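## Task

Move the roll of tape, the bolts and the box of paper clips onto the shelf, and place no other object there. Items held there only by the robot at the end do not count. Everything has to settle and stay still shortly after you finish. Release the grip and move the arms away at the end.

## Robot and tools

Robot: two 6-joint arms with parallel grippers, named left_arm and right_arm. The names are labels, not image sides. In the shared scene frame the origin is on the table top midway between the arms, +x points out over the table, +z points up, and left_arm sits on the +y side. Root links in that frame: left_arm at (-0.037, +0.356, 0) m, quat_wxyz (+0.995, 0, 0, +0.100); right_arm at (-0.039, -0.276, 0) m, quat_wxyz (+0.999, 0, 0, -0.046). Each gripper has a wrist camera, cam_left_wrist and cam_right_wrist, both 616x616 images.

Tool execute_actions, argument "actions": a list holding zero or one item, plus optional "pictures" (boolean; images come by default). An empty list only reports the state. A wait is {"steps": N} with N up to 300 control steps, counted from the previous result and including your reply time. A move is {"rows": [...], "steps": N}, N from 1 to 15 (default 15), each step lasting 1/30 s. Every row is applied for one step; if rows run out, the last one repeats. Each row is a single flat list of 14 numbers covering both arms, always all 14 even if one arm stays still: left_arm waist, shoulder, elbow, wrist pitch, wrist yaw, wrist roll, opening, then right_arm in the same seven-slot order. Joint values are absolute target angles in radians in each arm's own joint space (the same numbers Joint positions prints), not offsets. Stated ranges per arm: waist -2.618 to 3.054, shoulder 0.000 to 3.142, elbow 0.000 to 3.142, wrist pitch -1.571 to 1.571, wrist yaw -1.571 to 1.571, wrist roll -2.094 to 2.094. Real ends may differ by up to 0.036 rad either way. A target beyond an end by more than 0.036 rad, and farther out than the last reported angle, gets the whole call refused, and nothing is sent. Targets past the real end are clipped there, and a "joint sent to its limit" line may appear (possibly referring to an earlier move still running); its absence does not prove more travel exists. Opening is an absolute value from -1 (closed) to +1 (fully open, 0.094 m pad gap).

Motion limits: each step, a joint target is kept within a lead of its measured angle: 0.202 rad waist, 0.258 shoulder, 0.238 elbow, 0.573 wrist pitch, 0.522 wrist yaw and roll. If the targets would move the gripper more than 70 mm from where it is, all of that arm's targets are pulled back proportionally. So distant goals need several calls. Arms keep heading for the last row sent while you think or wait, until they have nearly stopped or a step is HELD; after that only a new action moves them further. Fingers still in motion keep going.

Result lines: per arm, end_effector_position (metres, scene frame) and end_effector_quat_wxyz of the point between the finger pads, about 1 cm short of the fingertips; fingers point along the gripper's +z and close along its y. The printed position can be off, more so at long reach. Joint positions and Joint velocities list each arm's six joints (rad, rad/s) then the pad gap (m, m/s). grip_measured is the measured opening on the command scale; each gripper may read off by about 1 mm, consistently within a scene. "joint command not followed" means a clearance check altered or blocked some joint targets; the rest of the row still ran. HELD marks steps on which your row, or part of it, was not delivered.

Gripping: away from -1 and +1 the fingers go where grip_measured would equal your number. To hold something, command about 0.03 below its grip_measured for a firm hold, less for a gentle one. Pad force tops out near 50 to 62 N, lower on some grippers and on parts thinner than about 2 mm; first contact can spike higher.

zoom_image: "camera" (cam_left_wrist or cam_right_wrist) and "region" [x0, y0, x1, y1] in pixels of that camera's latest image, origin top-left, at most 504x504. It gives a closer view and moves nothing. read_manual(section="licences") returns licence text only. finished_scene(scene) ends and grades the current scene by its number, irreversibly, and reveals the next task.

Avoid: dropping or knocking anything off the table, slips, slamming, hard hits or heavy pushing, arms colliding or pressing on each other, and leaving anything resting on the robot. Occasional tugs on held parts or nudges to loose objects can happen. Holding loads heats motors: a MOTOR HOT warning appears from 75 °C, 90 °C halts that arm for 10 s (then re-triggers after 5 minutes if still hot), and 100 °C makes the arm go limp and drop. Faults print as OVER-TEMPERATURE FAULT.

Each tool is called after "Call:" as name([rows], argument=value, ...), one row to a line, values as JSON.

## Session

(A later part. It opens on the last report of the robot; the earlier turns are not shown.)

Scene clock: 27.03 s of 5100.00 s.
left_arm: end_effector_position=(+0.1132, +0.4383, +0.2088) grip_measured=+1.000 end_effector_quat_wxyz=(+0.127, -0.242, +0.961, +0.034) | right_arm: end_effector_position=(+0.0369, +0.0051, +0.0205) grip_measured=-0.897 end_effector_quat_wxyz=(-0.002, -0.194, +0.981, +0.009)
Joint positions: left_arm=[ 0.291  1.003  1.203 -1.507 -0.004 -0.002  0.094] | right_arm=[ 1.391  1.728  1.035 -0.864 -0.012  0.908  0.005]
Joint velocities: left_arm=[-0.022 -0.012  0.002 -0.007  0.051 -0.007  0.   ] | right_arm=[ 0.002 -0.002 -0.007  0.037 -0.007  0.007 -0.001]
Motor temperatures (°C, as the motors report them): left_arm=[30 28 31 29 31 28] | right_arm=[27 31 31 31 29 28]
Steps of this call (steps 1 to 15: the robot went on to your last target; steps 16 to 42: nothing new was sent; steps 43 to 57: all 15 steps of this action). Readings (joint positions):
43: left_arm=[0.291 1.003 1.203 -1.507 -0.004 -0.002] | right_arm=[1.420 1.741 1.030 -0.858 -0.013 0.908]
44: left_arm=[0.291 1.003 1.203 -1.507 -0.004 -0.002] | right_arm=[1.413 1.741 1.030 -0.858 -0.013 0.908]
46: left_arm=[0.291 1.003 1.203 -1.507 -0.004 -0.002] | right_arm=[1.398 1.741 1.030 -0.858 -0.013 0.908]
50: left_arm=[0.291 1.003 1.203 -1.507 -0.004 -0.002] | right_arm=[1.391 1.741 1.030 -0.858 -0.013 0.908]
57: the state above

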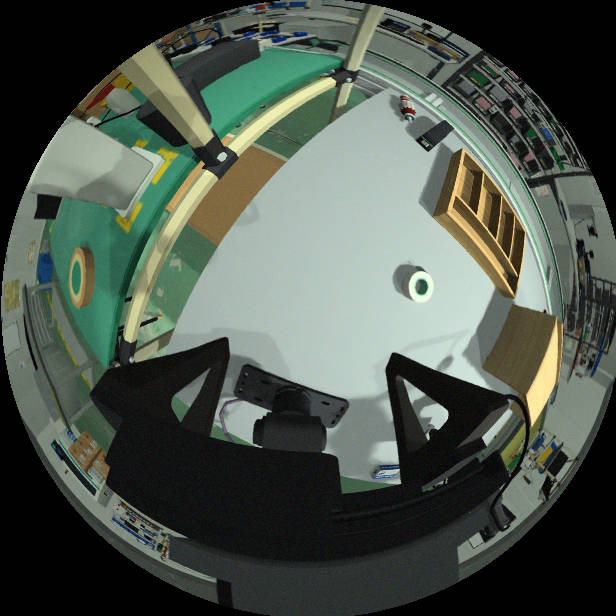

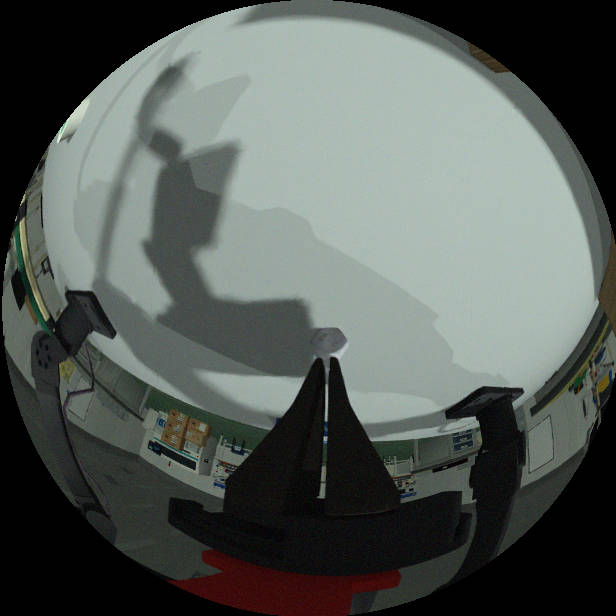

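Call:
execute_actions([
  {"rows":[[0.3,1.0,1.2,-1.5,0,0,1,1.385,1.72,1.06,-0.88,0,0.9,-0.96],[0.3,1.0,1.2,-1.5,0,0,1,1.385,1.70,1.09,-0.92,0,0.9,-0.96],[0.3,1.0,1.2,-1.5,0,0,1,1.385,1.68,1.13,-0.96,0,0.9,-0.96]],"steps":12},
])

Scene clock: 28.30 s of 5100.00 s.
left_arm: end_effector_position=(+0.1132, +0.4383, +0.2088) grip_measured=+1.000 end_effector_quat_wxyz=(+0.127, -0.242, +0.961, +0.034) | right_arm: end_effector_position=(+0.0401, +0.0168, +0.0498) grip_measured=-0.958 end_effector_quat_wxyz=(+0.008, -0.194, +0.981, +0.029)
Joint positions: left_arm=[ 0.291  1.003  1.203 -1.507 -0.004 -0.002  0.094] | right_arm=[ 1.391  1.687  1.111 -0.935 -0.012  0.908  0.002]
Joint velocities: left_arm=[-0.007  0.002  0.012 -0.037 -0.037  0.007  0.   ] | right_arm=[ 0.012 -0.002 -0.012 -0.095 -0.007  0.007 -0.   ]
Motor temperatures (°C, as the motors report them): left_arm=[30 28 31 29 31 28] | right_arm=[27 31 31 31 29 28]
Steps of this call (steps 1 to 15: the robot went on to your last target; steps 16 to 26: nothing new was sent; steps 27 to 38: all 12 steps of this action). Readings (joint positions):
27: left_arm=[0.291 1.003 1.203 -1.507 -0.004 -0.002] | right_arm=[1.391 1.727 1.037 -0.867 -0.012 0.908]
28: left_arm=[0.291 1.003 1.203 -1.507 -0.004 -0.002] | right_arm=[1.391 1.726 1.041 -0.877 -0.012 0.908]
30: left_arm=[0.291 1.003 1.203 -1.507 -0.004 -0.002] | right_arm=[1.391 1.720 1.067 -0.911 -0.012 0.908]
34: left_arm=[0.291 1.003 1.203 -1.507 -0.004 -0.002] | right_arm=[1.391 1.691 1.107 -0.927 -0.012 0.908]
38: the state above

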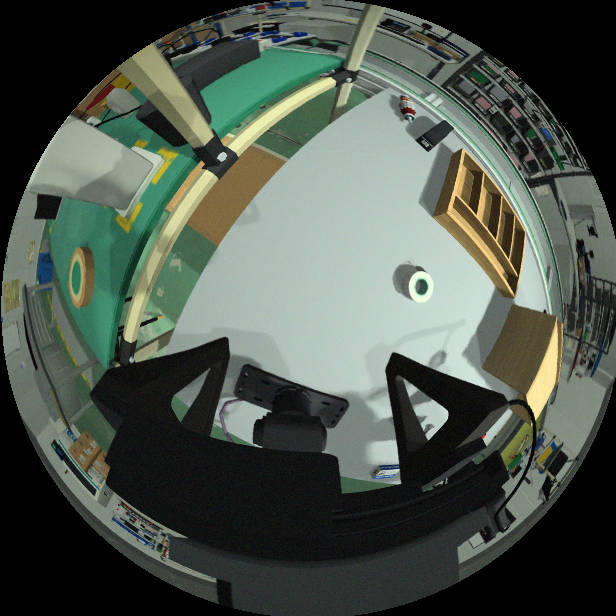

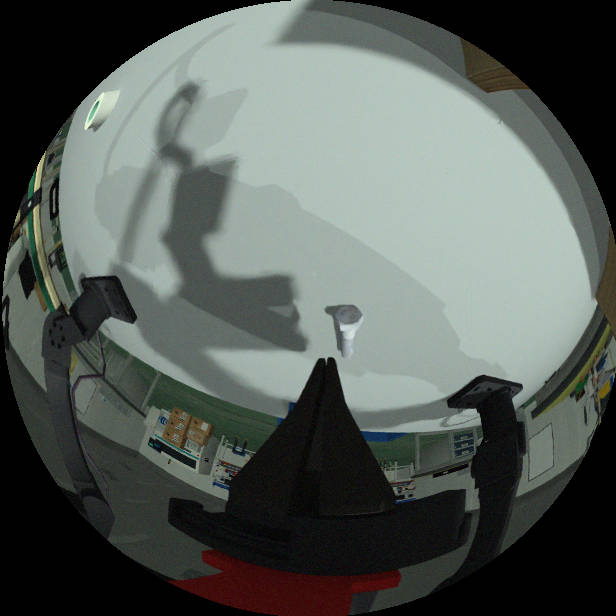

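Call:
execute_actions([
  {"rows":[[0.3,1.0,1.2,-1.5,0,0,1,1.35,1.70,1.13,-0.95,0,0.9,0.2],[0.3,1.0,1.2,-1.5,0,0,1,1.34,1.71,1.13,-0.95,0,0.9,0.2],[0.3,1.0,1.2,-1.5,0,0,1,1.335,1.73,1.11,-0.93,0,0.9,0.2],[0.3,1.0,1.2,-1.5,0,0,1,1.335,1.75,1.09,-0.9,0,0.9,0.2],[0.3,1.0,1.2,-1.5,0,0,1,1.335,1.77,1.07,-0.87,0,0.9,0.2],[0.3,1.0,1.2,-1.5,0,0,1,1.335,1.785,1.055,-0.85,0,0.9,0.2]],"steps":15},
])

Scene clock: 30.67 s of 5100.00 s.
left_arm: end_effector_position=(+0.1132, +0.4383, +0.2088) grip_measured=+1.000 end_effector_quat_wxyz=(+0.127, -0.242, +0.961, +0.034) | right_arm: end_effector_position=(+0.0527, +0.0052, +0.0113) grip_measured=+0.198 end_effector_quat_wxyz=(-0.010, -0.168, +0.986, -0.005)
Joint positions: left_arm=[ 0.291  1.003  1.203 -1.507 -0.004 -0.002  0.094] | right_arm=[ 1.339  1.788  1.066 -0.867 -0.013  0.908  0.056]
Joint velocities: left_arm=[-0.012 -0.007 -0.002 -0.007  0.022 -0.022  0.   ] | right_arm=[-0.007 -0.007 -0.007  0.081 -0.051  0.007 -0.001]
Motor temperatures (°C, as the motors report them): left_arm=[30 28 31 29 31 28] | right_arm=[27 31 31 30 29 28]
Steps of this call (steps 1 to 30: the robot went on to your last target; steps 31 to 56: nothing new was sent; steps 57 to 71: all 15 steps of this action). Readings (joint positions):
57: left_arm=[0.291 1.003 1.203 -1.507 -0.004 -0.002] | right_arm=[1.388 1.687 1.111 -0.948 -0.013 0.908]
58: left_arm=[0.291 1.003 1.203 -1.507 -0.004 -0.002] | right_arm=[1.379 1.688 1.111 -0.948 -0.013 0.908]
60: left_arm=[0.291 1.003 1.203 -1.507 -0.004 -0.002] | right_arm=[1.355 1.702 1.111 -0.941 -0.013 0.908]
64: left_arm=[0.291 1.003 1.203 -1.507 -0.004 -0.002] | right_arm=[1.339 1.765 1.088 -0.885 -0.013 0.908]
71: the state above

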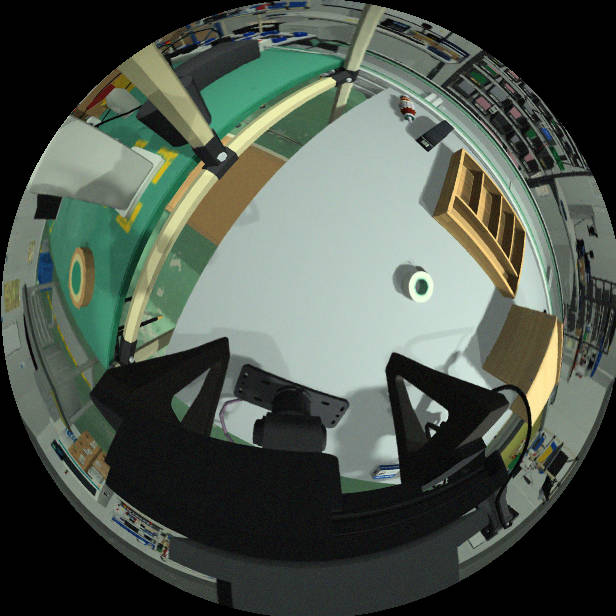

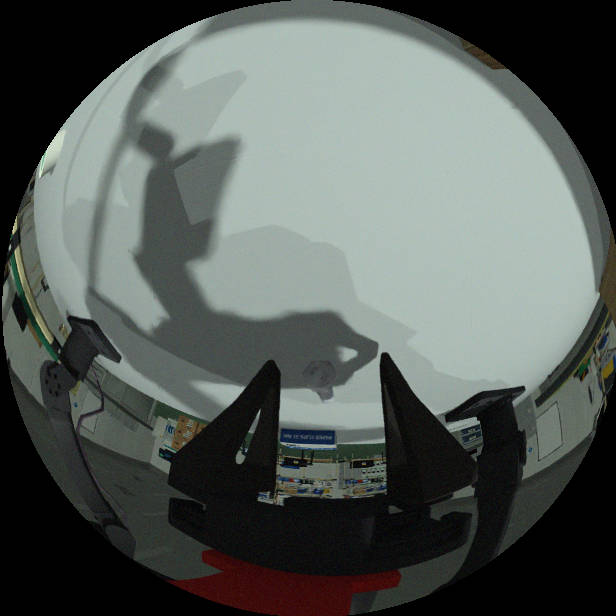

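Head now between fingers. Close.

Call:
execute_actions([
  {"rows":[[0.3,1.0,1.2,-1.5,0,0,1,1.335,1.785,1.055,-0.85,0,0.9,-0.9]],"steps":12},
])

Scene clock: 31.47 s of 5100.00 s.
left_arm: end_effector_position=(+0.1132, +0.4383, +0.2088) grip_measured=+1.000 end_effector_quat_wxyz=(+0.127, -0.242, +0.961, +0.034) | right_arm: end_effector_position=(+0.0537, +0.0080, +0.0112) grip_measured=-0.898 end_effector_quat_wxyz=(-0.007, -0.168, +0.986, +0.001)
Joint positions: left_arm=[ 0.291  1.003  1.203 -1.507 -0.004 -0.002  0.094] | right_arm=[ 1.339  1.788  1.066 -0.855 -0.013  0.908  0.005]
Joint velocities: left_arm=[ 0.002 -0.007 -0.012  0.022  0.007  0.037  0.   ] | right_arm=[ 0.002 -0.012  0.002  0.022 -0.022  0.022  0.   ]
Motor temperatures (°C, as the motors report them): left_arm=[30 28 31 29 31 28] | right_arm=[27 31 31 30 29 28]
Steps of this call (steps 1 to 12: the robot went on to your last target; steps 13 to 24: all 12 steps of this action). Readings (joint positions):
13: left_arm=[0.291 1.003 1.203 -1.507 -0.004 -0.002] | right_arm=[1.339 1.788 1.066 -0.858 -0.013 0.908]
14: left_arm=[0.291 1.003 1.203 -1.507 -0.004 -0.002] | right_arm=[1.339 1.788 1.066 -0.858 -0.013 0.908]
16: left_arm=[0.291 1.003 1.203 -1.507 -0.004 -0.002] | right_arm=[1.339 1.788 1.066 -0.856 -0.013 0.908]
20: left_arm=[0.291 1.003 1.203 -1.507 -0.004 -0.002] | right_arm=[1.339 1.788 1.066 -0.855 -0.013 0.908]
24: the state above

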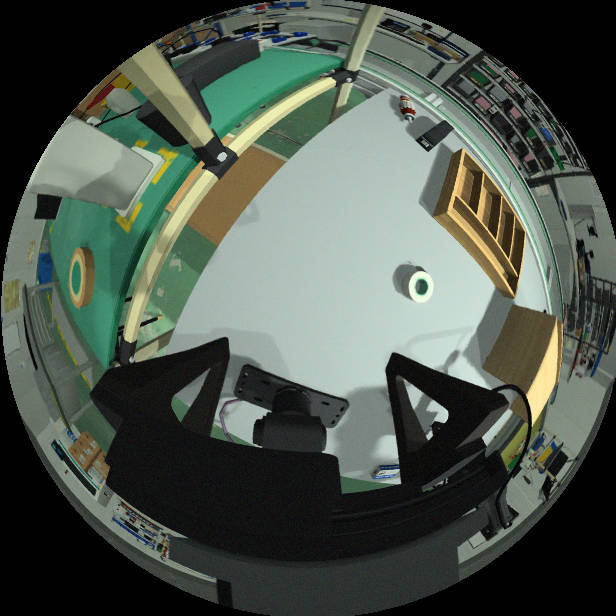

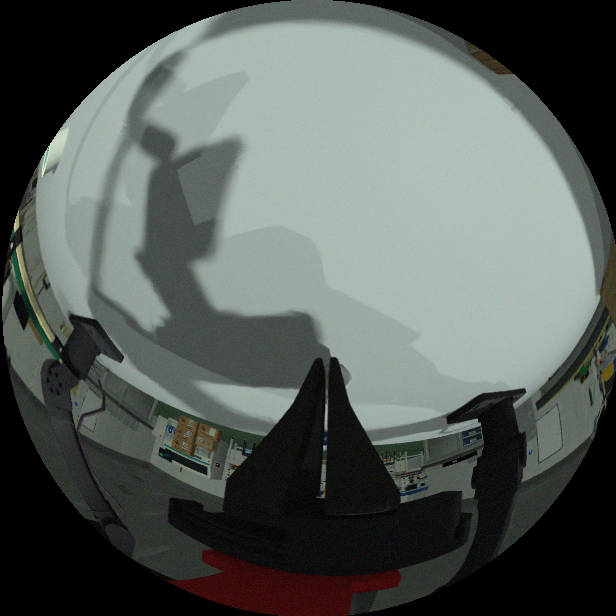

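Call:
execute_actions([
  {"rows":[[0.3,1.0,1.2,-1.5,0,0,1,1.335,1.785,1.055,-0.85,0,0.9,0.2],[0.3,1.0,1.2,-1.5,0,0,1,1.335,1.785,1.055,-0.85,0,0.9,0.2],[0.3,1.0,1.2,-1.5,0,0,1,1.335,1.785,1.055,-0.85,0,0.9,0.2],[0.3,1.0,1.2,-1.5,0,0,1,1.335,1.785,1.055,-0.85,0,0.9,0.2],[0.3,1.0,1.2,-1.5,0,0,1,1.335,1.795,1.04,-0.83,0,0.9,0.2],[0.3,1.0,1.2,-1.5,0,0,1,1.335,1.80,1.03,-0.81,0,0.9,0.2],[0.3,1.0,1.2,-1.5,0,0,1,1.335,1.81,1.015,-0.795,0,0.9,0.2]],"steps":15},
])

Call:
execute_actions([
  {"rows":[[0.3,1.0,1.2,-1.5,0,0,1,1.335,1.81,1.015,-0.795,0,0.9,-0.9]],"steps":14},
])

Scene clock: 33.60 s of 5100.00 s.
left_arm: end_effector_position=(+0.1132, +0.4383, +0.2088) grip_measured=+1.000 end_effector_quat_wxyz=(+0.127, -0.242, +0.961, +0.034) | right_arm: end_effector_position=(+0.0540, +0.0090, +0.0051) grip_measured=+0.198 end_effector_quat_wxyz=(-0.004, -0.169, +0.986, +0.006)
Joint positions: left_arm=[ 0.291  1.003  1.203 -1.507 -0.004 -0.002  0.094] | right_arm=[ 1.339  1.792  1.045 -0.817 -0.013  0.907  0.056]
Joint velocities: left_arm=[-0.012 -0.007  0.007 -0.007  0.022 -0.051  0.   ] | right_arm=[-0.022  0.002  0.002 -0.051  0.066  0.022 -0.   ]
Motor temperatures (°C, as the motors report them): left_arm=[30 28 31 29 31 28] | right_arm=[27 32 31 30 29 28]
Steps of this call (steps 1 to 15: the robot went on to your last target; steps 16 to 49: nothing new was sent; steps 50 to 64: all 15 steps of this action). Readings (joint positions):
50: left_arm=[0.291 1.003 1.203 -1.507 -0.004 -0.002] | right_arm=[1.339 1.788 1.066 -0.855 -0.013 0.908]
51: left_arm=[0.291 1.003 1.203 -1.507 -0.004 -0.002] | right_arm=[1.339 1.788 1.066 -0.855 -0.013 0.908]
53: left_arm=[0.291 1.003 1.203 -1.507 -0.004 -0.002] | right_arm=[1.339 1.788 1.066 -0.855 -0.013 0.908]
57: left_arm=[0.291 1.003 1.203 -1.507 -0.004 -0.002] | right_arm=[1.339 1.789 1.052 -0.826 -0.013 0.908]
64: the state above

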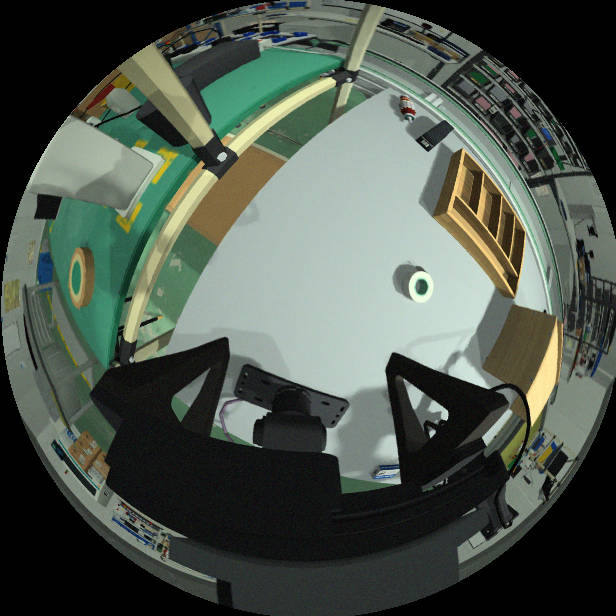

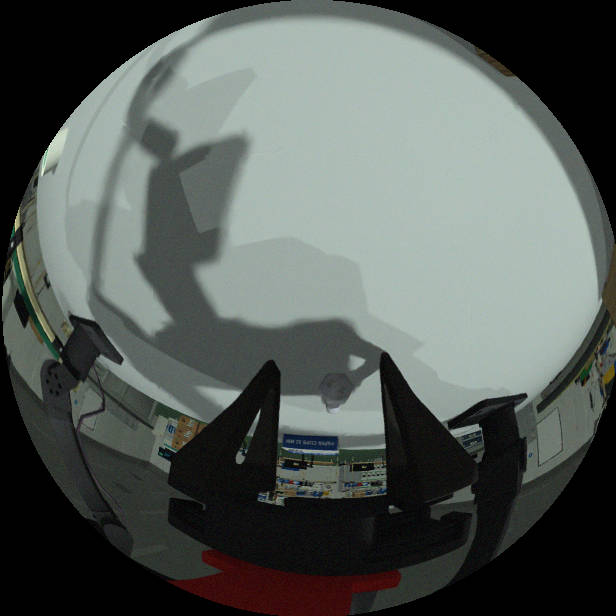

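Scene clock: 34.07 s of 5100.00 s.
left_arm: end_effector_position=(+0.1132, +0.4383, +0.2088) grip_measured=+1.000 end_effector_quat_wxyz=(+0.127, -0.242, +0.961, +0.034) | right_arm: end_effector_position=(+0.0559, +0.0042, +0.0046) grip_measured=-0.897 end_effector_quat_wxyz=(+0.000, -0.168, +0.986, -0.005)
Joint positions: left_arm=[ 0.291  1.003  1.203 -1.507 -0.004 -0.002  0.094] | right_arm=[ 1.338  1.792  1.042 -0.829  0.005  0.907  0.005]
Joint velocities: left_arm=[-0.002 -0.007 -0.022 -0.022  0.037 -0.022  0.   ] | right_arm=[ 0.002  0.007 -0.012 -0.022 -0.007 -0.037 -0.   ]
Motor temperatures (°C, as the motors report them): left_arm=[30 28 31 29 31 28] | right_arm=[27 32 31 30 29 28]
Steps of this call (steps 1 to 14: all 14 steps of this action). Readings (joint positions):
1: left_arm=[0.291 1.003 1.203 -1.507 -0.004 -0.002] | right_arm=[1.339 1.792 1.045 -0.819 -0.009 0.907]
2: left_arm=[0.291 1.003 1.203 -1.507 -0.004 -0.002] | right_arm=[1.338 1.792 1.044 -0.824 -0.004 0.907]
4: left_arm=[0.291 1.003 1.203 -1.507 -0.004 -0.002] | right_arm=[1.338 1.792 1.042 -0.829 0.004 0.907]
8: left_arm=[0.291 1.003 1.203 -1.507 -0.004 -0.002] | right_arm=[1.338 1.792 1.042 -0.829 0.005 0.907]
14: the state above

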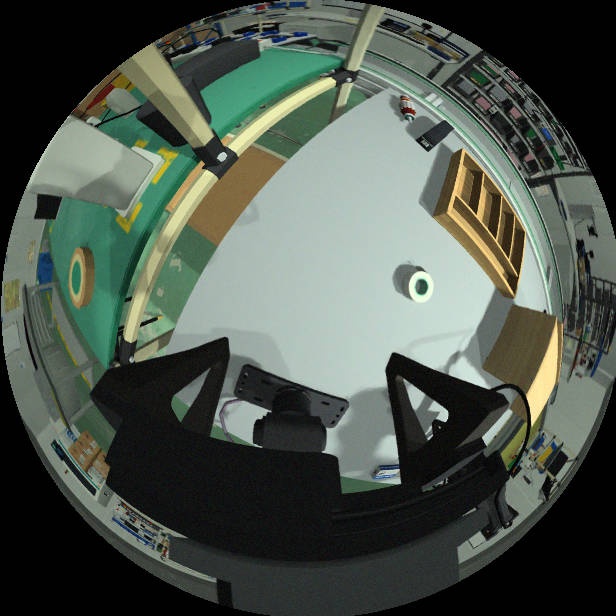

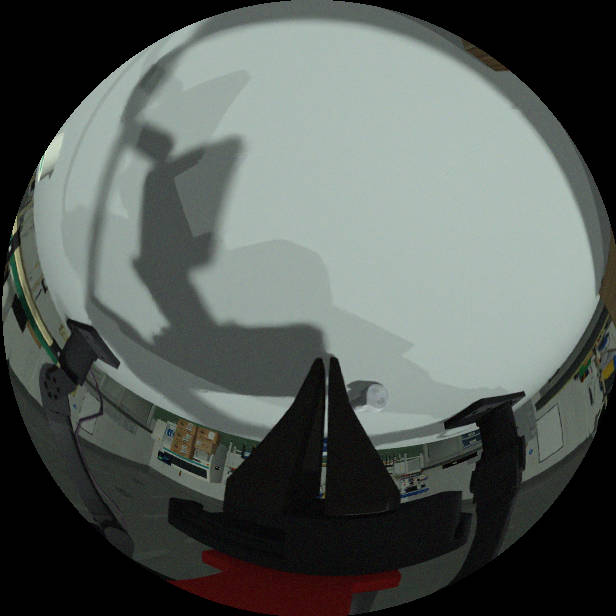

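Call:
execute_actions([
  {"rows":[[0.3,1.0,1.2,-1.5,0,0,1,1.335,1.77,1.06,-0.85,0,0.9,0.4],[0.3,1.0,1.2,-1.5,0,0,1,1.335,1.75,1.09,-0.9,0,0.9,0.4],[0.3,1.0,1.2,-1.5,0,0,1,1.335,1.72,1.12,-0.95,0,0.9,0.4],[0.3,1.0,1.2,-1.5,0,0,1,1.335,1.70,1.13,-0.98,0,0.9,0.4],[0.3,1.0,1.2,-1.5,0,0,1,1.33,1.67,1.12,-1.0,0,0.9,0.4],[0.3,1.0,1.2,-1.5,0,0,1,1.33,1.67,1.10,-0.98,0,0.9,0.4],[0.3,1.0,1.2,-1.5,0,0,1,1.33,1.68,1.07,-0.95,0,0.9,0.4],[0.3,1.0,1.2,-1.5,0,0,1,1.33,1.70,1.04,-0.91,0,0.9,0.4],[0.3,1.0,1.2,-1.5,0,0,1,1.33,1.72,1.01,-0.87,0,0.9,0.4],[0.3,1.0,1.2,-1.5,0,0,1,1.33,1.735,0.985,-0.83,0,0.9,0.4]],"steps":15},
])

Scene clock: 36.23 s of 5100.00 s.
left_arm: end_effector_position=(+0.1132, +0.4383, +0.2088) grip_measured=+1.000 end_effector_quat_wxyz=(+0.127, -0.242, +0.961, +0.034) | right_arm: end_effector_position=(+0.0502, -0.0109, +0.0113) grip_measured=+0.398 end_effector_quat_wxyz=(-0.004, -0.169, +0.986, -0.009)
Joint positions: left_arm=[ 0.291  1.003  1.203 -1.507 -0.004 -0.002  0.094] | right_arm=[ 1.338  1.733  1.    -0.857  0.002  0.906  0.066]
Joint velocities: left_arm=[-0.002 -0.007  0.002 -0.007 -0.037  0.007  0.   ] | right_arm=[ 0.012  0.144 -0.168 -0.007 -0.081  0.022 -0.001]
Motor temperatures (°C, as the motors report them): left_arm=[30 28 31 29 31 28] | right_arm=[27 32 31 30 29 28]
Steps of this call (steps 1 to 15: the robot went on to your last target; steps 16 to 50: nothing new was sent; steps 51 to 65: all 15 steps of this action). Readings (joint positions):
51: left_arm=[0.291 1.003 1.203 -1.507 -0.004 -0.002] | right_arm=[1.338 1.790 1.042 -0.829 0.003 0.907]
52: left_arm=[0.291 1.003 1.203 -1.507 -0.004 -0.002] | right_arm=[1.338 1.787 1.045 -0.838 0.002 0.906]
54: left_arm=[0.291 1.003 1.203 -1.507 -0.004 -0.002] | right_arm=[1.338 1.768 1.064 -0.883 0.002 0.906]
58: left_arm=[0.291 1.003 1.203 -1.507 -0.004 -0.002] | right_arm=[1.338 1.685 1.078 -0.920 0.002 0.906]
65: the state above

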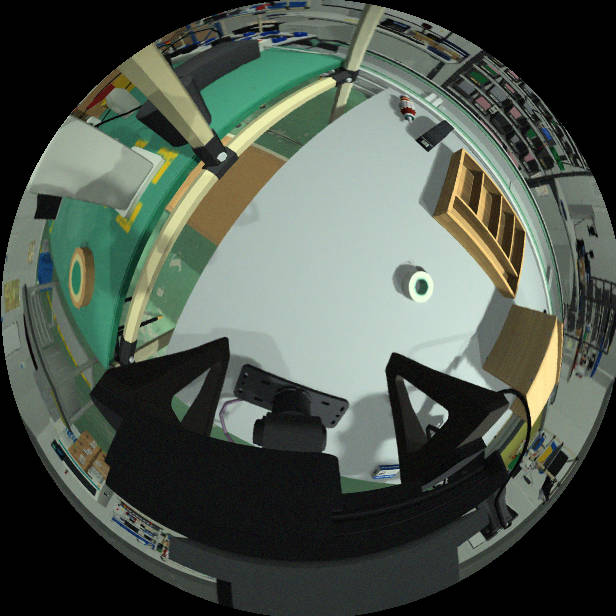

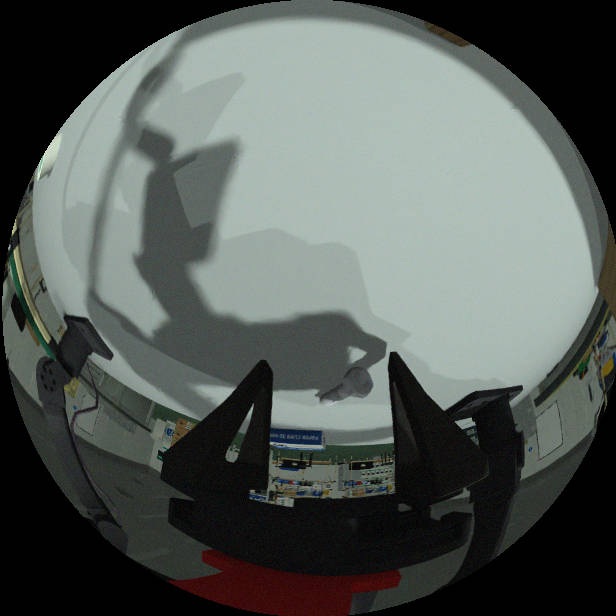

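Call:
execute_actions([
  {"rows":[[0.3,1.0,1.2,-1.5,0,0,1,1.35,1.70,1.03,-0.9,0,1.1,0.4],[0.3,1.0,1.2,-1.5,0,0,1,1.37,1.67,1.04,-0.93,0,1.4,0.4],[0.3,1.0,1.2,-1.5,0,0,1,1.375,1.66,1.03,-0.93,0,1.7,0.4],[0.3,1.0,1.2,-1.5,0,0,1,1.375,1.67,1.01,-0.91,0,1.9,0.4],[0.3,1.0,1.2,-1.5,0,0,1,1.375,1.67,1.01,-0.91,0,1.9,0.4],[0.3,1.0,1.2,-1.5,0,0,1,1.375,1.67,1.01,-0.91,0,1.9,0.4],[0.3,1.0,1.2,-1.5,0,0,1,1.375,1.67,1.01,-0.91,0,1.9,0.4],[0.3,1.0,1.2,-1.5,0,0,1,1.375,1.69,0.99,-0.87,0,1.9,0.4]],"steps":15},
])

Scene clock: 38.73 s of 5100.00 s.
left_arm: end_effector_position=(+0.1132, +0.4383, +0.2088) grip_measured=+1.000 end_effector_quat_wxyz=(+0.127, -0.242, +0.961, +0.034) | right_arm: end_effector_position=(+0.0423, -0.0079, +0.0249) grip_measured=+0.398 end_effector_quat_wxyz=(+0.000, +0.274, +0.962, +0.008)
Joint positions: left_arm=[ 0.291  1.003  1.203 -1.507 -0.004 -0.002  0.094] | right_arm=[ 1.368  1.678  0.996 -0.873  0.     1.83   0.066]
Joint velocities: left_arm=[ 0.007  0.002  0.012 -0.022 -0.051  0.007  0.   ] | right_arm=[ 0.002  0.002 -0.007 -0.022 -0.051  0.374  0.001]
Motor temperatures (°C, as the motors report them): left_arm=[30 28 31 29 31 28] | right_arm=[27 32 31 30 29 28]
Steps of this call (steps 1 to 30: the robot went on to your last target; steps 31 to 60: nothing new was sent; steps 61 to 75: all 15 steps of this action). Readings (joint positions):
61: left_arm=[0.291 1.003 1.203 -1.507 -0.004 -0.002] | right_arm=[1.339 1.734 0.995 -0.842 0.002 0.937]
62: left_arm=[0.291 1.003 1.203 -1.507 -0.004 -0.002] | right_arm=[1.342 1.727 0.996 -0.853 0.001 1.018]
64: left_arm=[0.291 1.003 1.203 -1.507 -0.004 -0.002] | right_arm=[1.355 1.700 0.996 -0.876 0.001 1.217]
68: left_arm=[0.291 1.003 1.203 -1.507 -0.004 -0.002] | right_arm=[1.368 1.676 0.996 -0.884 0.000 1.588]
75: the state above

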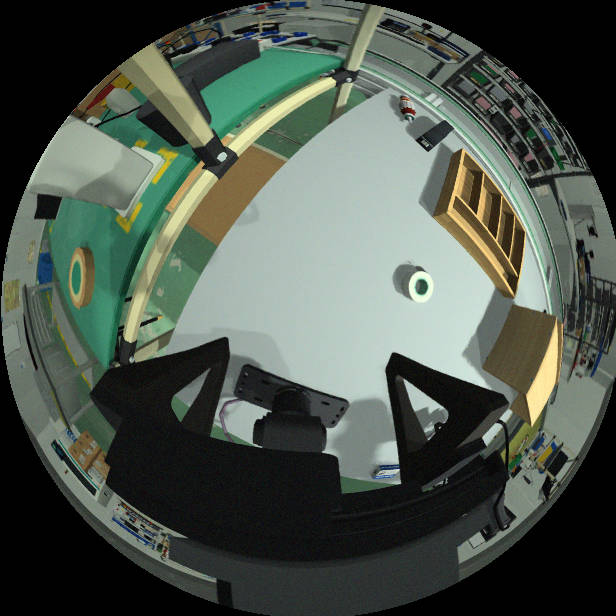

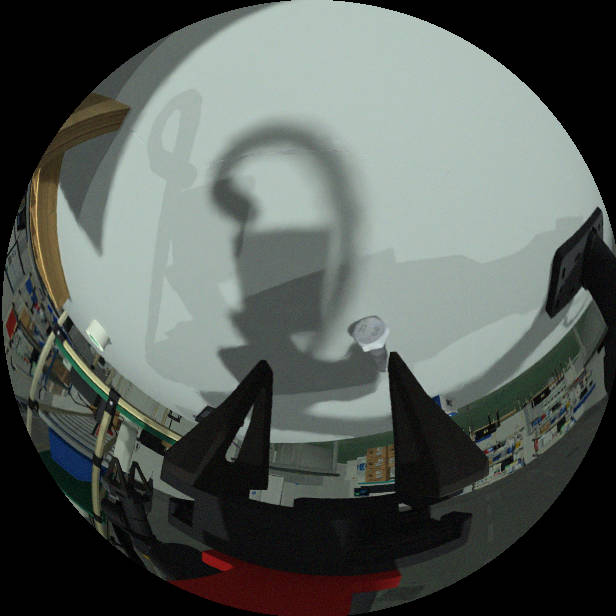

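Call:
execute_actions([
  {"rows":[[0.3,1.0,1.2,-1.5,0,0,1,1.40,1.65,0.97,-0.88,0,1.87,0.5],[0.3,1.0,1.2,-1.5,0,0,1,1.42,1.62,0.94,-0.89,0,1.87,0.5],[0.3,1.0,1.2,-1.5,0,0,1,1.43,1.60,0.92,-0.89,0,1.87,0.5]],"steps":15},
])

Scene clock: 41.60 s of 5100.00 s.
left_arm: end_effector_position=(+0.1132, +0.4383, +0.2088) grip_measured=+1.000 end_effector_quat_wxyz=(+0.127, -0.242, +0.961, +0.034) | right_arm: end_effector_position=(+0.0227, -0.0171, +0.0292) grip_measured=+0.498 end_effector_quat_wxyz=(-0.002, +0.270, +0.963, +0.013)
Joint positions: left_arm=[ 0.291  1.003  1.203 -1.507 -0.004 -0.002  0.094] | right_arm=[ 1.426  1.611  0.942 -0.876 -0.003  1.879  0.07 ]
Joint velocities: left_arm=[-0.017  0.002 -0.012 -0.007  0.022  0.022  0.   ] | right_arm=[-0.002 -0.002  0.007 -0.11  -0.051  0.007  0.001]
Motor temperatures (°C, as the motors report them): left_arm=[30 28 31 29 31 28] | right_arm=[27 32 31 30 29 28]
Steps of this call (steps 1 to 30: the robot went on to your last target; steps 31 to 71: nothing new was sent; steps 72 to 86: all 15 steps of this action). Readings (joint positions):
72: left_arm=[0.291 1.003 1.203 -1.507 -0.004 -0.002] | right_arm=[1.371 1.677 0.996 -0.868 0.000 1.890]
73: left_arm=[0.291 1.003 1.203 -1.507 -0.004 -0.002] | right_arm=[1.379 1.670 0.990 -0.864 0.000 1.888]
75: left_arm=[0.291 1.003 1.203 -1.507 -0.004 -0.002] | right_arm=[1.406 1.637 0.962 -0.863 0.000 1.884]
79: left_arm=[0.291 1.003 1.203 -1.507 -0.004 -0.002] | right_arm=[1.426 1.611 0.942 -0.876 -0.003 1.882]
86: the state above

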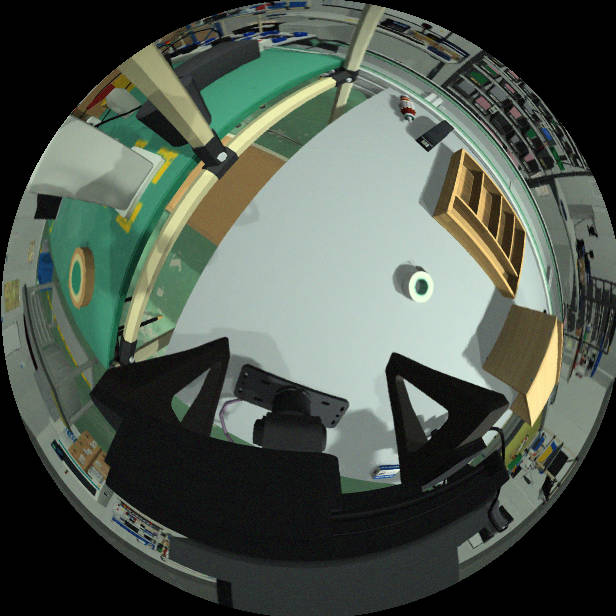

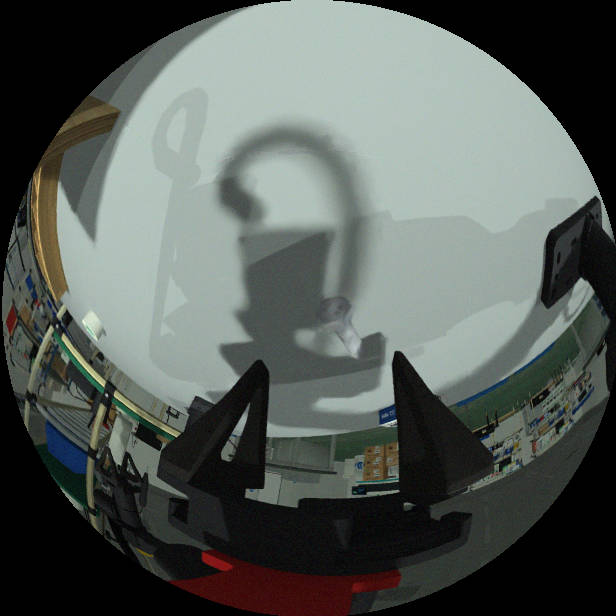

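Call:
execute_actions([
  {"rows":[[0.3,1.0,1.2,-1.5,0,0,1,1.425,1.59,0.91,-0.87,0,1.87,0.4],[0.3,1.0,1.2,-1.5,0,0,1,1.425,1.59,0.89,-0.85,0,1.87,0.4],[0.3,1.0,1.2,-1.5,0,0,1,1.425,1.60,0.87,-0.82,0,1.87,0.4]],"steps":15},
])

Scene clock: 43.27 s of 5100.00 s.
left_arm: end_effector_position=(+0.1132, +0.4383, +0.2088) grip_measured=+1.000 end_effector_quat_wxyz=(+0.127, -0.242, +0.961, +0.034) | right_arm: end_effector_position=(+0.0214, -0.0227, +0.0179) grip_measured=+0.402 end_effector_quat_wxyz=(-0.002, +0.270, +0.963, +0.015)
Joint positions: left_arm=[ 0.291  1.003  1.203 -1.507 -0.004 -0.002  0.094] | right_arm=[ 1.426  1.607  0.887 -0.822 -0.003  1.879  0.066]
Joint velocities: left_arm=[ 0.002 -0.002  0.002 -0.066 -0.037  0.037  0.   ] | right_arm=[ 0.002  0.002 -0.017  0.022  0.007 -0.066  0.001]
Motor temperatures (°C, as the motors report them): left_arm=[30 28 31 29 31 28] | right_arm=[27 32 31 30 29 28]
Steps of this call (steps 1 to 15: the robot went on to your last target; steps 16 to 35: nothing new was sent; steps 36 to 50: all 15 steps of this action). Readings (joint positions):
36: left_arm=[0.291 1.003 1.203 -1.507 -0.004 -0.002] | right_arm=[1.426 1.611 0.942 -0.875 -0.003 1.879]
37: left_arm=[0.291 1.003 1.203 -1.507 -0.004 -0.002] | right_arm=[1.426 1.610 0.937 -0.868 -0.003 1.879]
39: left_arm=[0.291 1.003 1.203 -1.507 -0.004 -0.002] | right_arm=[1.426 1.607 0.915 -0.845 -0.003 1.879]
43: left_arm=[0.291 1.003 1.203 -1.507 -0.004 -0.002] | right_arm=[1.426 1.607 0.888 -0.835 -0.003 1.879]
50: the state above

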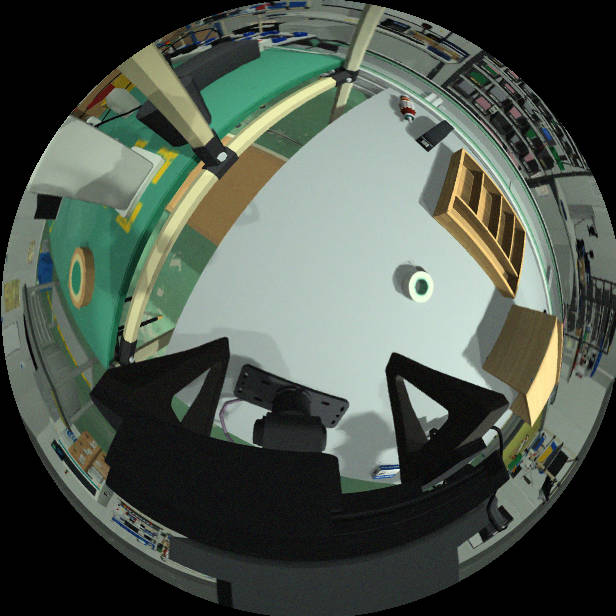

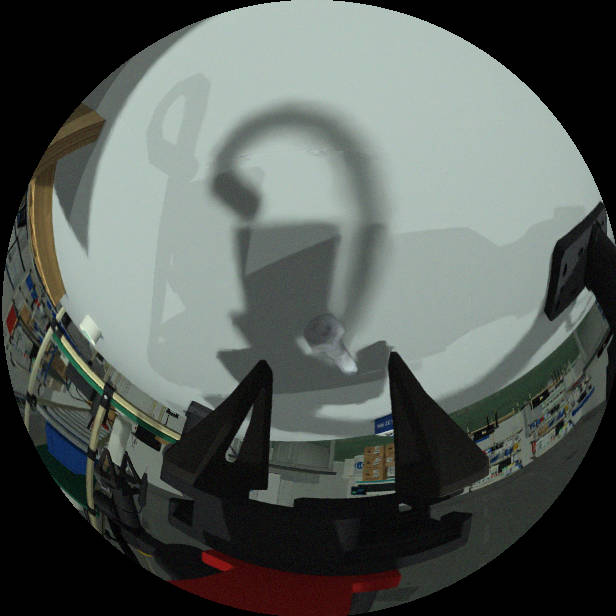

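Call:
execute_actions([
  {"rows":[[0.3,1.0,1.2,-1.5,0,0,1,1.425,1.60,0.86,-0.81,0,1.87,0.4],[0.3,1.0,1.2,-1.5,0,0,1,1.425,1.60,0.86,-0.81,0,1.87,0.0],[0.3,1.0,1.2,-1.5,0,0,1,1.425,1.60,0.86,-0.81,0,1.87,-0.4],[0.3,1.0,1.2,-1.5,0,0,1,1.425,1.60,0.86,-0.81,0,1.87,-0.7],[0.3,1.0,1.2,-1.5,0,0,1,1.425,1.60,0.86,-0.81,0,1.87,-0.92]],"steps":15},
])

Scene clock: 44.77 s of 5100.00 s.
left_arm: end_effector_position=(+0.1132, +0.4383, +0.2088) grip_measured=+1.000 end_effector_quat_wxyz=(+0.127, -0.242, +0.961, +0.034) | right_arm: end_effector_position=(+0.0222, -0.0194, +0.0180) grip_measured=-0.918 end_effector_quat_wxyz=(-0.002, +0.270, +0.963, +0.022)
Joint positions: left_arm=[ 0.291  1.003  1.203 -1.507 -0.004 -0.002  0.094] | right_arm=[ 1.426  1.607  0.887 -0.808 -0.003  1.879  0.004]
Joint velocities: left_arm=[-0.002 -0.007  0.027  0.081 -0.037 -0.051  0.   ] | right_arm=[-0.012 -0.007 -0.007  0.066  0.007 -0.022 -0.   ]
Motor temperatures (°C, as the motors report them): left_arm=[30 28 31 29 31 28] | right_arm=[27 32 31 30 29 28]
Steps of this call (steps 1 to 15: the robot went on to your last target; steps 16 to 30: nothing new was sent; steps 31 to 45: all 15 steps of this action). Readings (joint positions):
31: left_arm=[0.291 1.003 1.203 -1.507 -0.004 -0.002] | right_arm=[1.426 1.607 0.887 -0.817 -0.003 1.879]
32: left_arm=[0.291 1.003 1.203 -1.507 -0.004 -0.002] | right_arm=[1.426 1.607 0.887 -0.816 -0.003 1.879]
34: left_arm=[0.291 1.003 1.203 -1.507 -0.004 -0.002] | right_arm=[1.426 1.607 0.887 -0.813 -0.003 1.879]
38: left_arm=[0.291 1.003 1.203 -1.507 -0.004 -0.002] | right_arm=[1.426 1.607 0.887 -0.809 -0.003 1.879]
45: the state above

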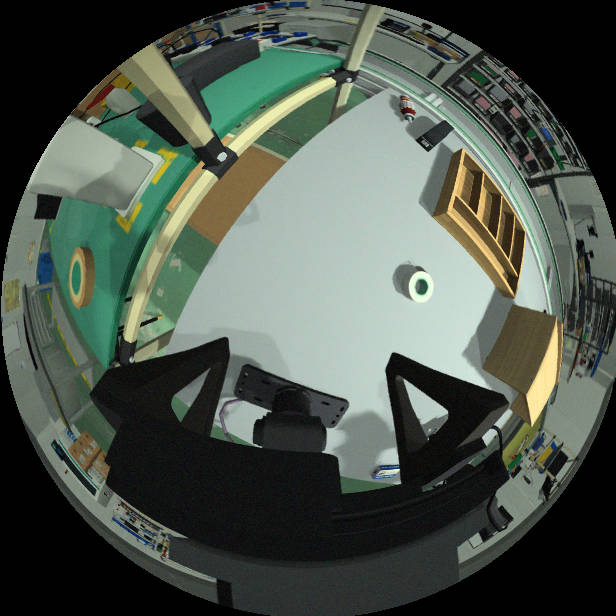

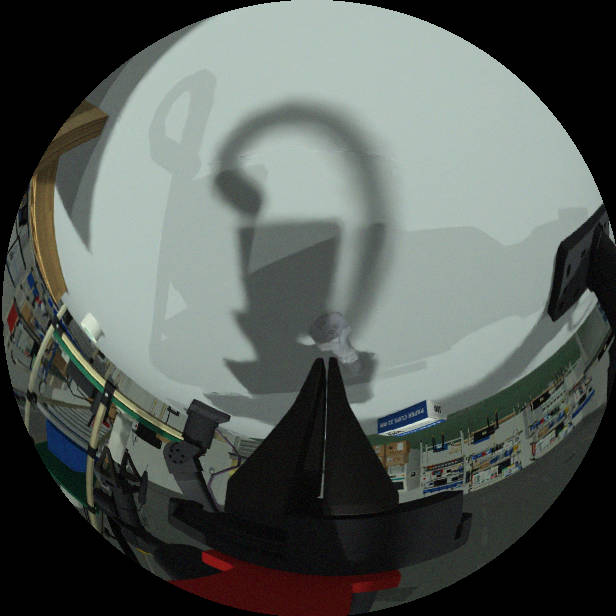

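Call:
execute_actions([
  {"rows":[[0.3,1.0,1.2,-1.5,0,0,1,1.40,1.59,0.88,-0.83,0,1.7,0.3],[0.3,1.0,1.2,-1.5,0,0,1,1.37,1.58,0.87,-0.83,0,1.5,0.3],[0.3,1.0,1.2,-1.5,0,0,1,1.355,1.58,0.86,-0.83,0,1.45,0.3],[0.3,1.0,1.2,-1.5,0,0,1,1.355,1.58,0.86,-0.83,0,1.45,0.3],[0.3,1.0,1.2,-1.5,0,0,1,1.355,1.58,0.86,-0.83,0,1.45,0.3],[0.3,1.0,1.2,-1.5,0,0,1,1.355,1.58,0.86,-0.83,0,1.45,0.3],[0.3,1.0,1.2,-1.5,0,0,1,1.355,1.58,0.86,-0.83,0,1.45,0.3],[0.3,1.0,1.2,-1.5,0,0,1,1.355,1.59,0.84,-0.80,0,1.45,0.3],[0.3,1.0,1.2,-1.5,0,0,1,1.355,1.60,0.82,-0.78,0,1.45,0.3]],"steps":15},
])

Scene clock: 48.63 s of 5100.00 s.
left_arm: end_effector_position=(+0.1132, +0.4383, +0.2088) grip_measured=+1.000 end_effector_quat_wxyz=(+0.127, -0.242, +0.961, +0.034) | right_arm: end_effector_position=(+0.0346, -0.0355, +0.0092) grip_measured=+0.298 end_effector_quat_wxyz=(-0.001, +0.105, +0.994, +0.013)
Joint positions: left_arm=[ 0.291  1.003  1.203 -1.507 -0.004 -0.002  0.094] | right_arm=[ 1.36   1.596  0.837 -0.788 -0.007  1.477  0.061]
Joint velocities: left_arm=[-0.022  0.007  0.017 -0.081  0.037  0.022  0.   ] | right_arm=[-0.022 -0.017 -0.002  0.022 -0.081 -0.168  0.   ]
Motor temperatures (°C, as the motors report them): left_arm=[30 28 32 29 31 28] | right_arm=[27 32 31 30 29 28]
Steps of this call (steps 1 to 15: the robot went on to your last target; steps 16 to 90: nothing new was sent; then 0.37 s passed at rest; steps 91 to 105: all 15 steps of this action). Readings (joint positions):
91: left_arm=[0.291 1.003 1.203 -1.507 -0.004 -0.002] | right_arm=[1.423 1.607 0.887 -0.809 -0.004 1.851]
92: left_arm=[0.291 1.003 1.203 -1.507 -0.004 -0.002] | right_arm=[1.415 1.605 0.887 -0.809 -0.006 1.789]
94: left_arm=[0.291 1.003 1.203 -1.507 -0.004 -0.002] | right_arm=[1.384 1.601 0.887 -0.810 -0.007 1.670]
98: left_arm=[0.291 1.003 1.203 -1.507 -0.004 -0.002] | right_arm=[1.360 1.596 0.884 -0.806 -0.007 1.545]
105: the state above

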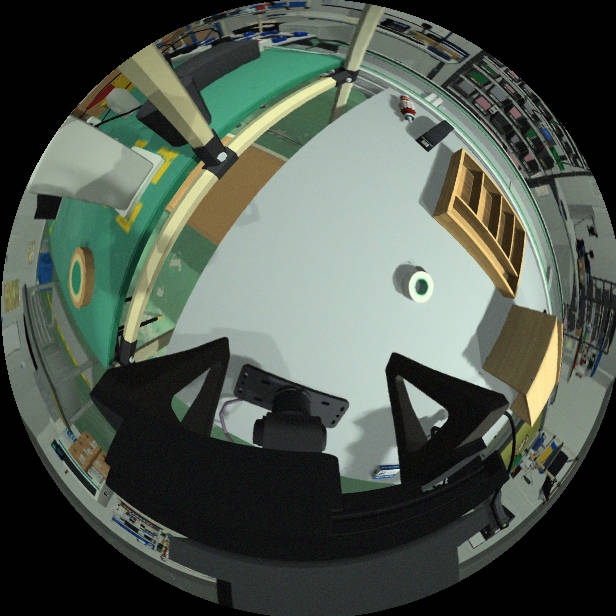

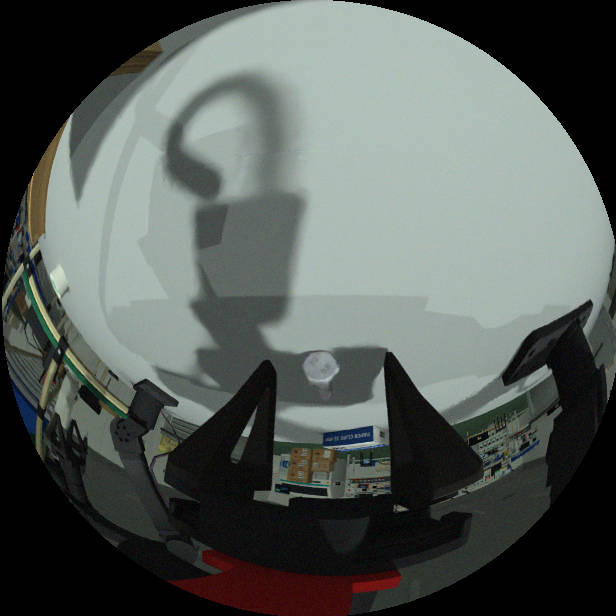

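Call:
execute_actions([
  {"rows":[[0.3,1.0,1.2,-1.5,0,0,1,1.355,1.60,0.82,-0.78,0,1.45,0.1],[0.3,1.0,1.2,-1.5,0,0,1,1.355,1.60,0.82,-0.78,0,1.45,-0.2],[0.3,1.0,1.2,-1.5,0,0,1,1.355,1.60,0.82,-0.78,0,1.45,-0.4],[0.3,1.0,1.2,-1.5,0,0,1,1.355,1.60,0.82,-0.78,0,1.45,-0.55],[0.3,1.0,1.2,-1.5,0,0,1,1.355,1.60,0.82,-0.78,0,1.45,-0.65],[0.3,1.0,1.2,-1.5,0,0,1,1.355,1.60,0.82,-0.78,0,1.45,-0.75],[0.3,1.0,1.2,-1.5,0,0,1,1.355,1.60,0.82,-0.78,0,1.45,-0.85],[0.3,1.0,1.2,-1.5,0,0,1,1.355,1.60,0.82,-0.78,0,1.45,-0.92]],"steps":15},
])

Scene clock: 50.03 s of 5100.00 s.
left_arm: end_effector_position=(+0.1132, +0.4383, +0.2088) grip_measured=+1.000 end_effector_quat_wxyz=(+0.127, -0.242, +0.961, +0.034) | right_arm: end_effector_position=(+0.0351, -0.0341, +0.0092) grip_measured=-0.706 end_effector_quat_wxyz=(-0.000, +0.096, +0.995, +0.016)
Joint positions: left_arm=[ 0.291  1.003  1.203 -1.507 -0.004 -0.002  0.094] | right_arm=[ 1.36   1.596  0.837 -0.782 -0.007  1.459  0.014]
Joint velocities: left_arm=[-0.002 -0.022  0.007  0.051 -0.022  0.051  0.   ] | right_arm=[-0.022  0.002 -0.012 -0.007 -0.051  0.051  0.001]
Motor temperatures (°C, as the motors report them): left_arm=[30 28 32 29 31 28] | right_arm=[27 32 31 30 29 28]
Steps of this call (steps 1 to 27: the robot went on to your last target; steps 28 to 42: all 15 steps of this action). Readings (joint positions):
28: left_arm=[0.291 1.003 1.203 -1.507 -0.004 -0.002] | right_arm=[1.360 1.596 0.837 -0.782 -0.007 1.459]
29: left_arm=[0.291 1.003 1.203 -1.507 -0.004 -0.002] | right_arm=[1.360 1.596 0.837 -0.782 -0.007 1.459]
31: left_arm=[0.291 1.003 1.203 -1.507 -0.004 -0.002] | right_arm=[1.360 1.596 0.837 -0.782 -0.007 1.459]
35: left_arm=[0.291 1.003 1.203 -1.507 -0.004 -0.002] | right_arm=[1.360 1.596 0.837 -0.782 -0.007 1.459]
42: the state above

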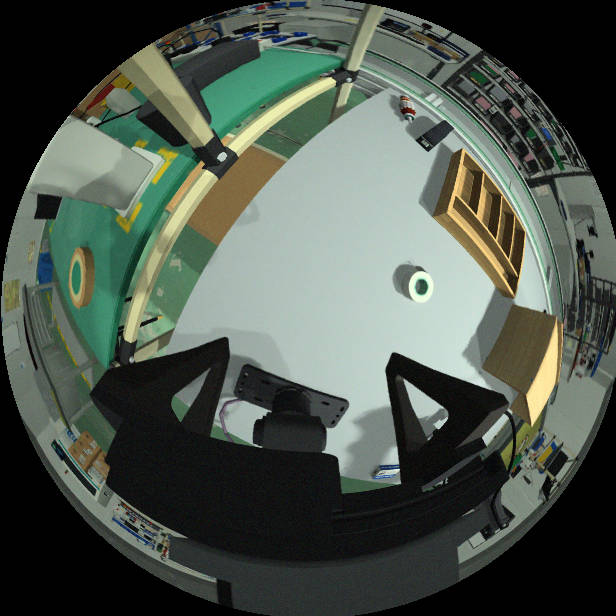

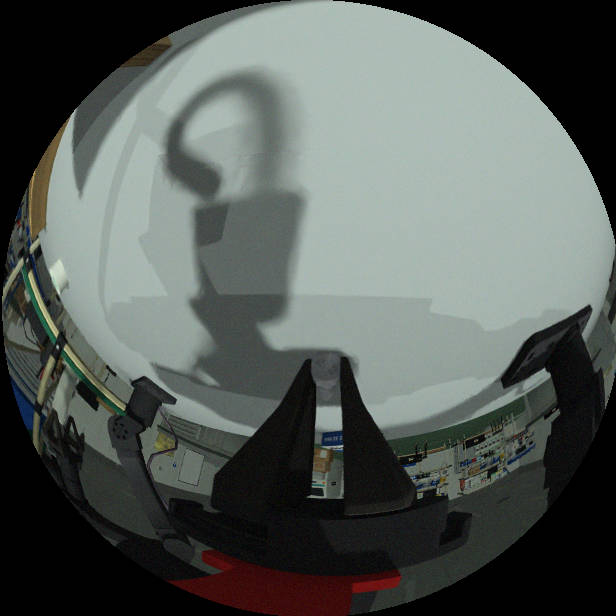

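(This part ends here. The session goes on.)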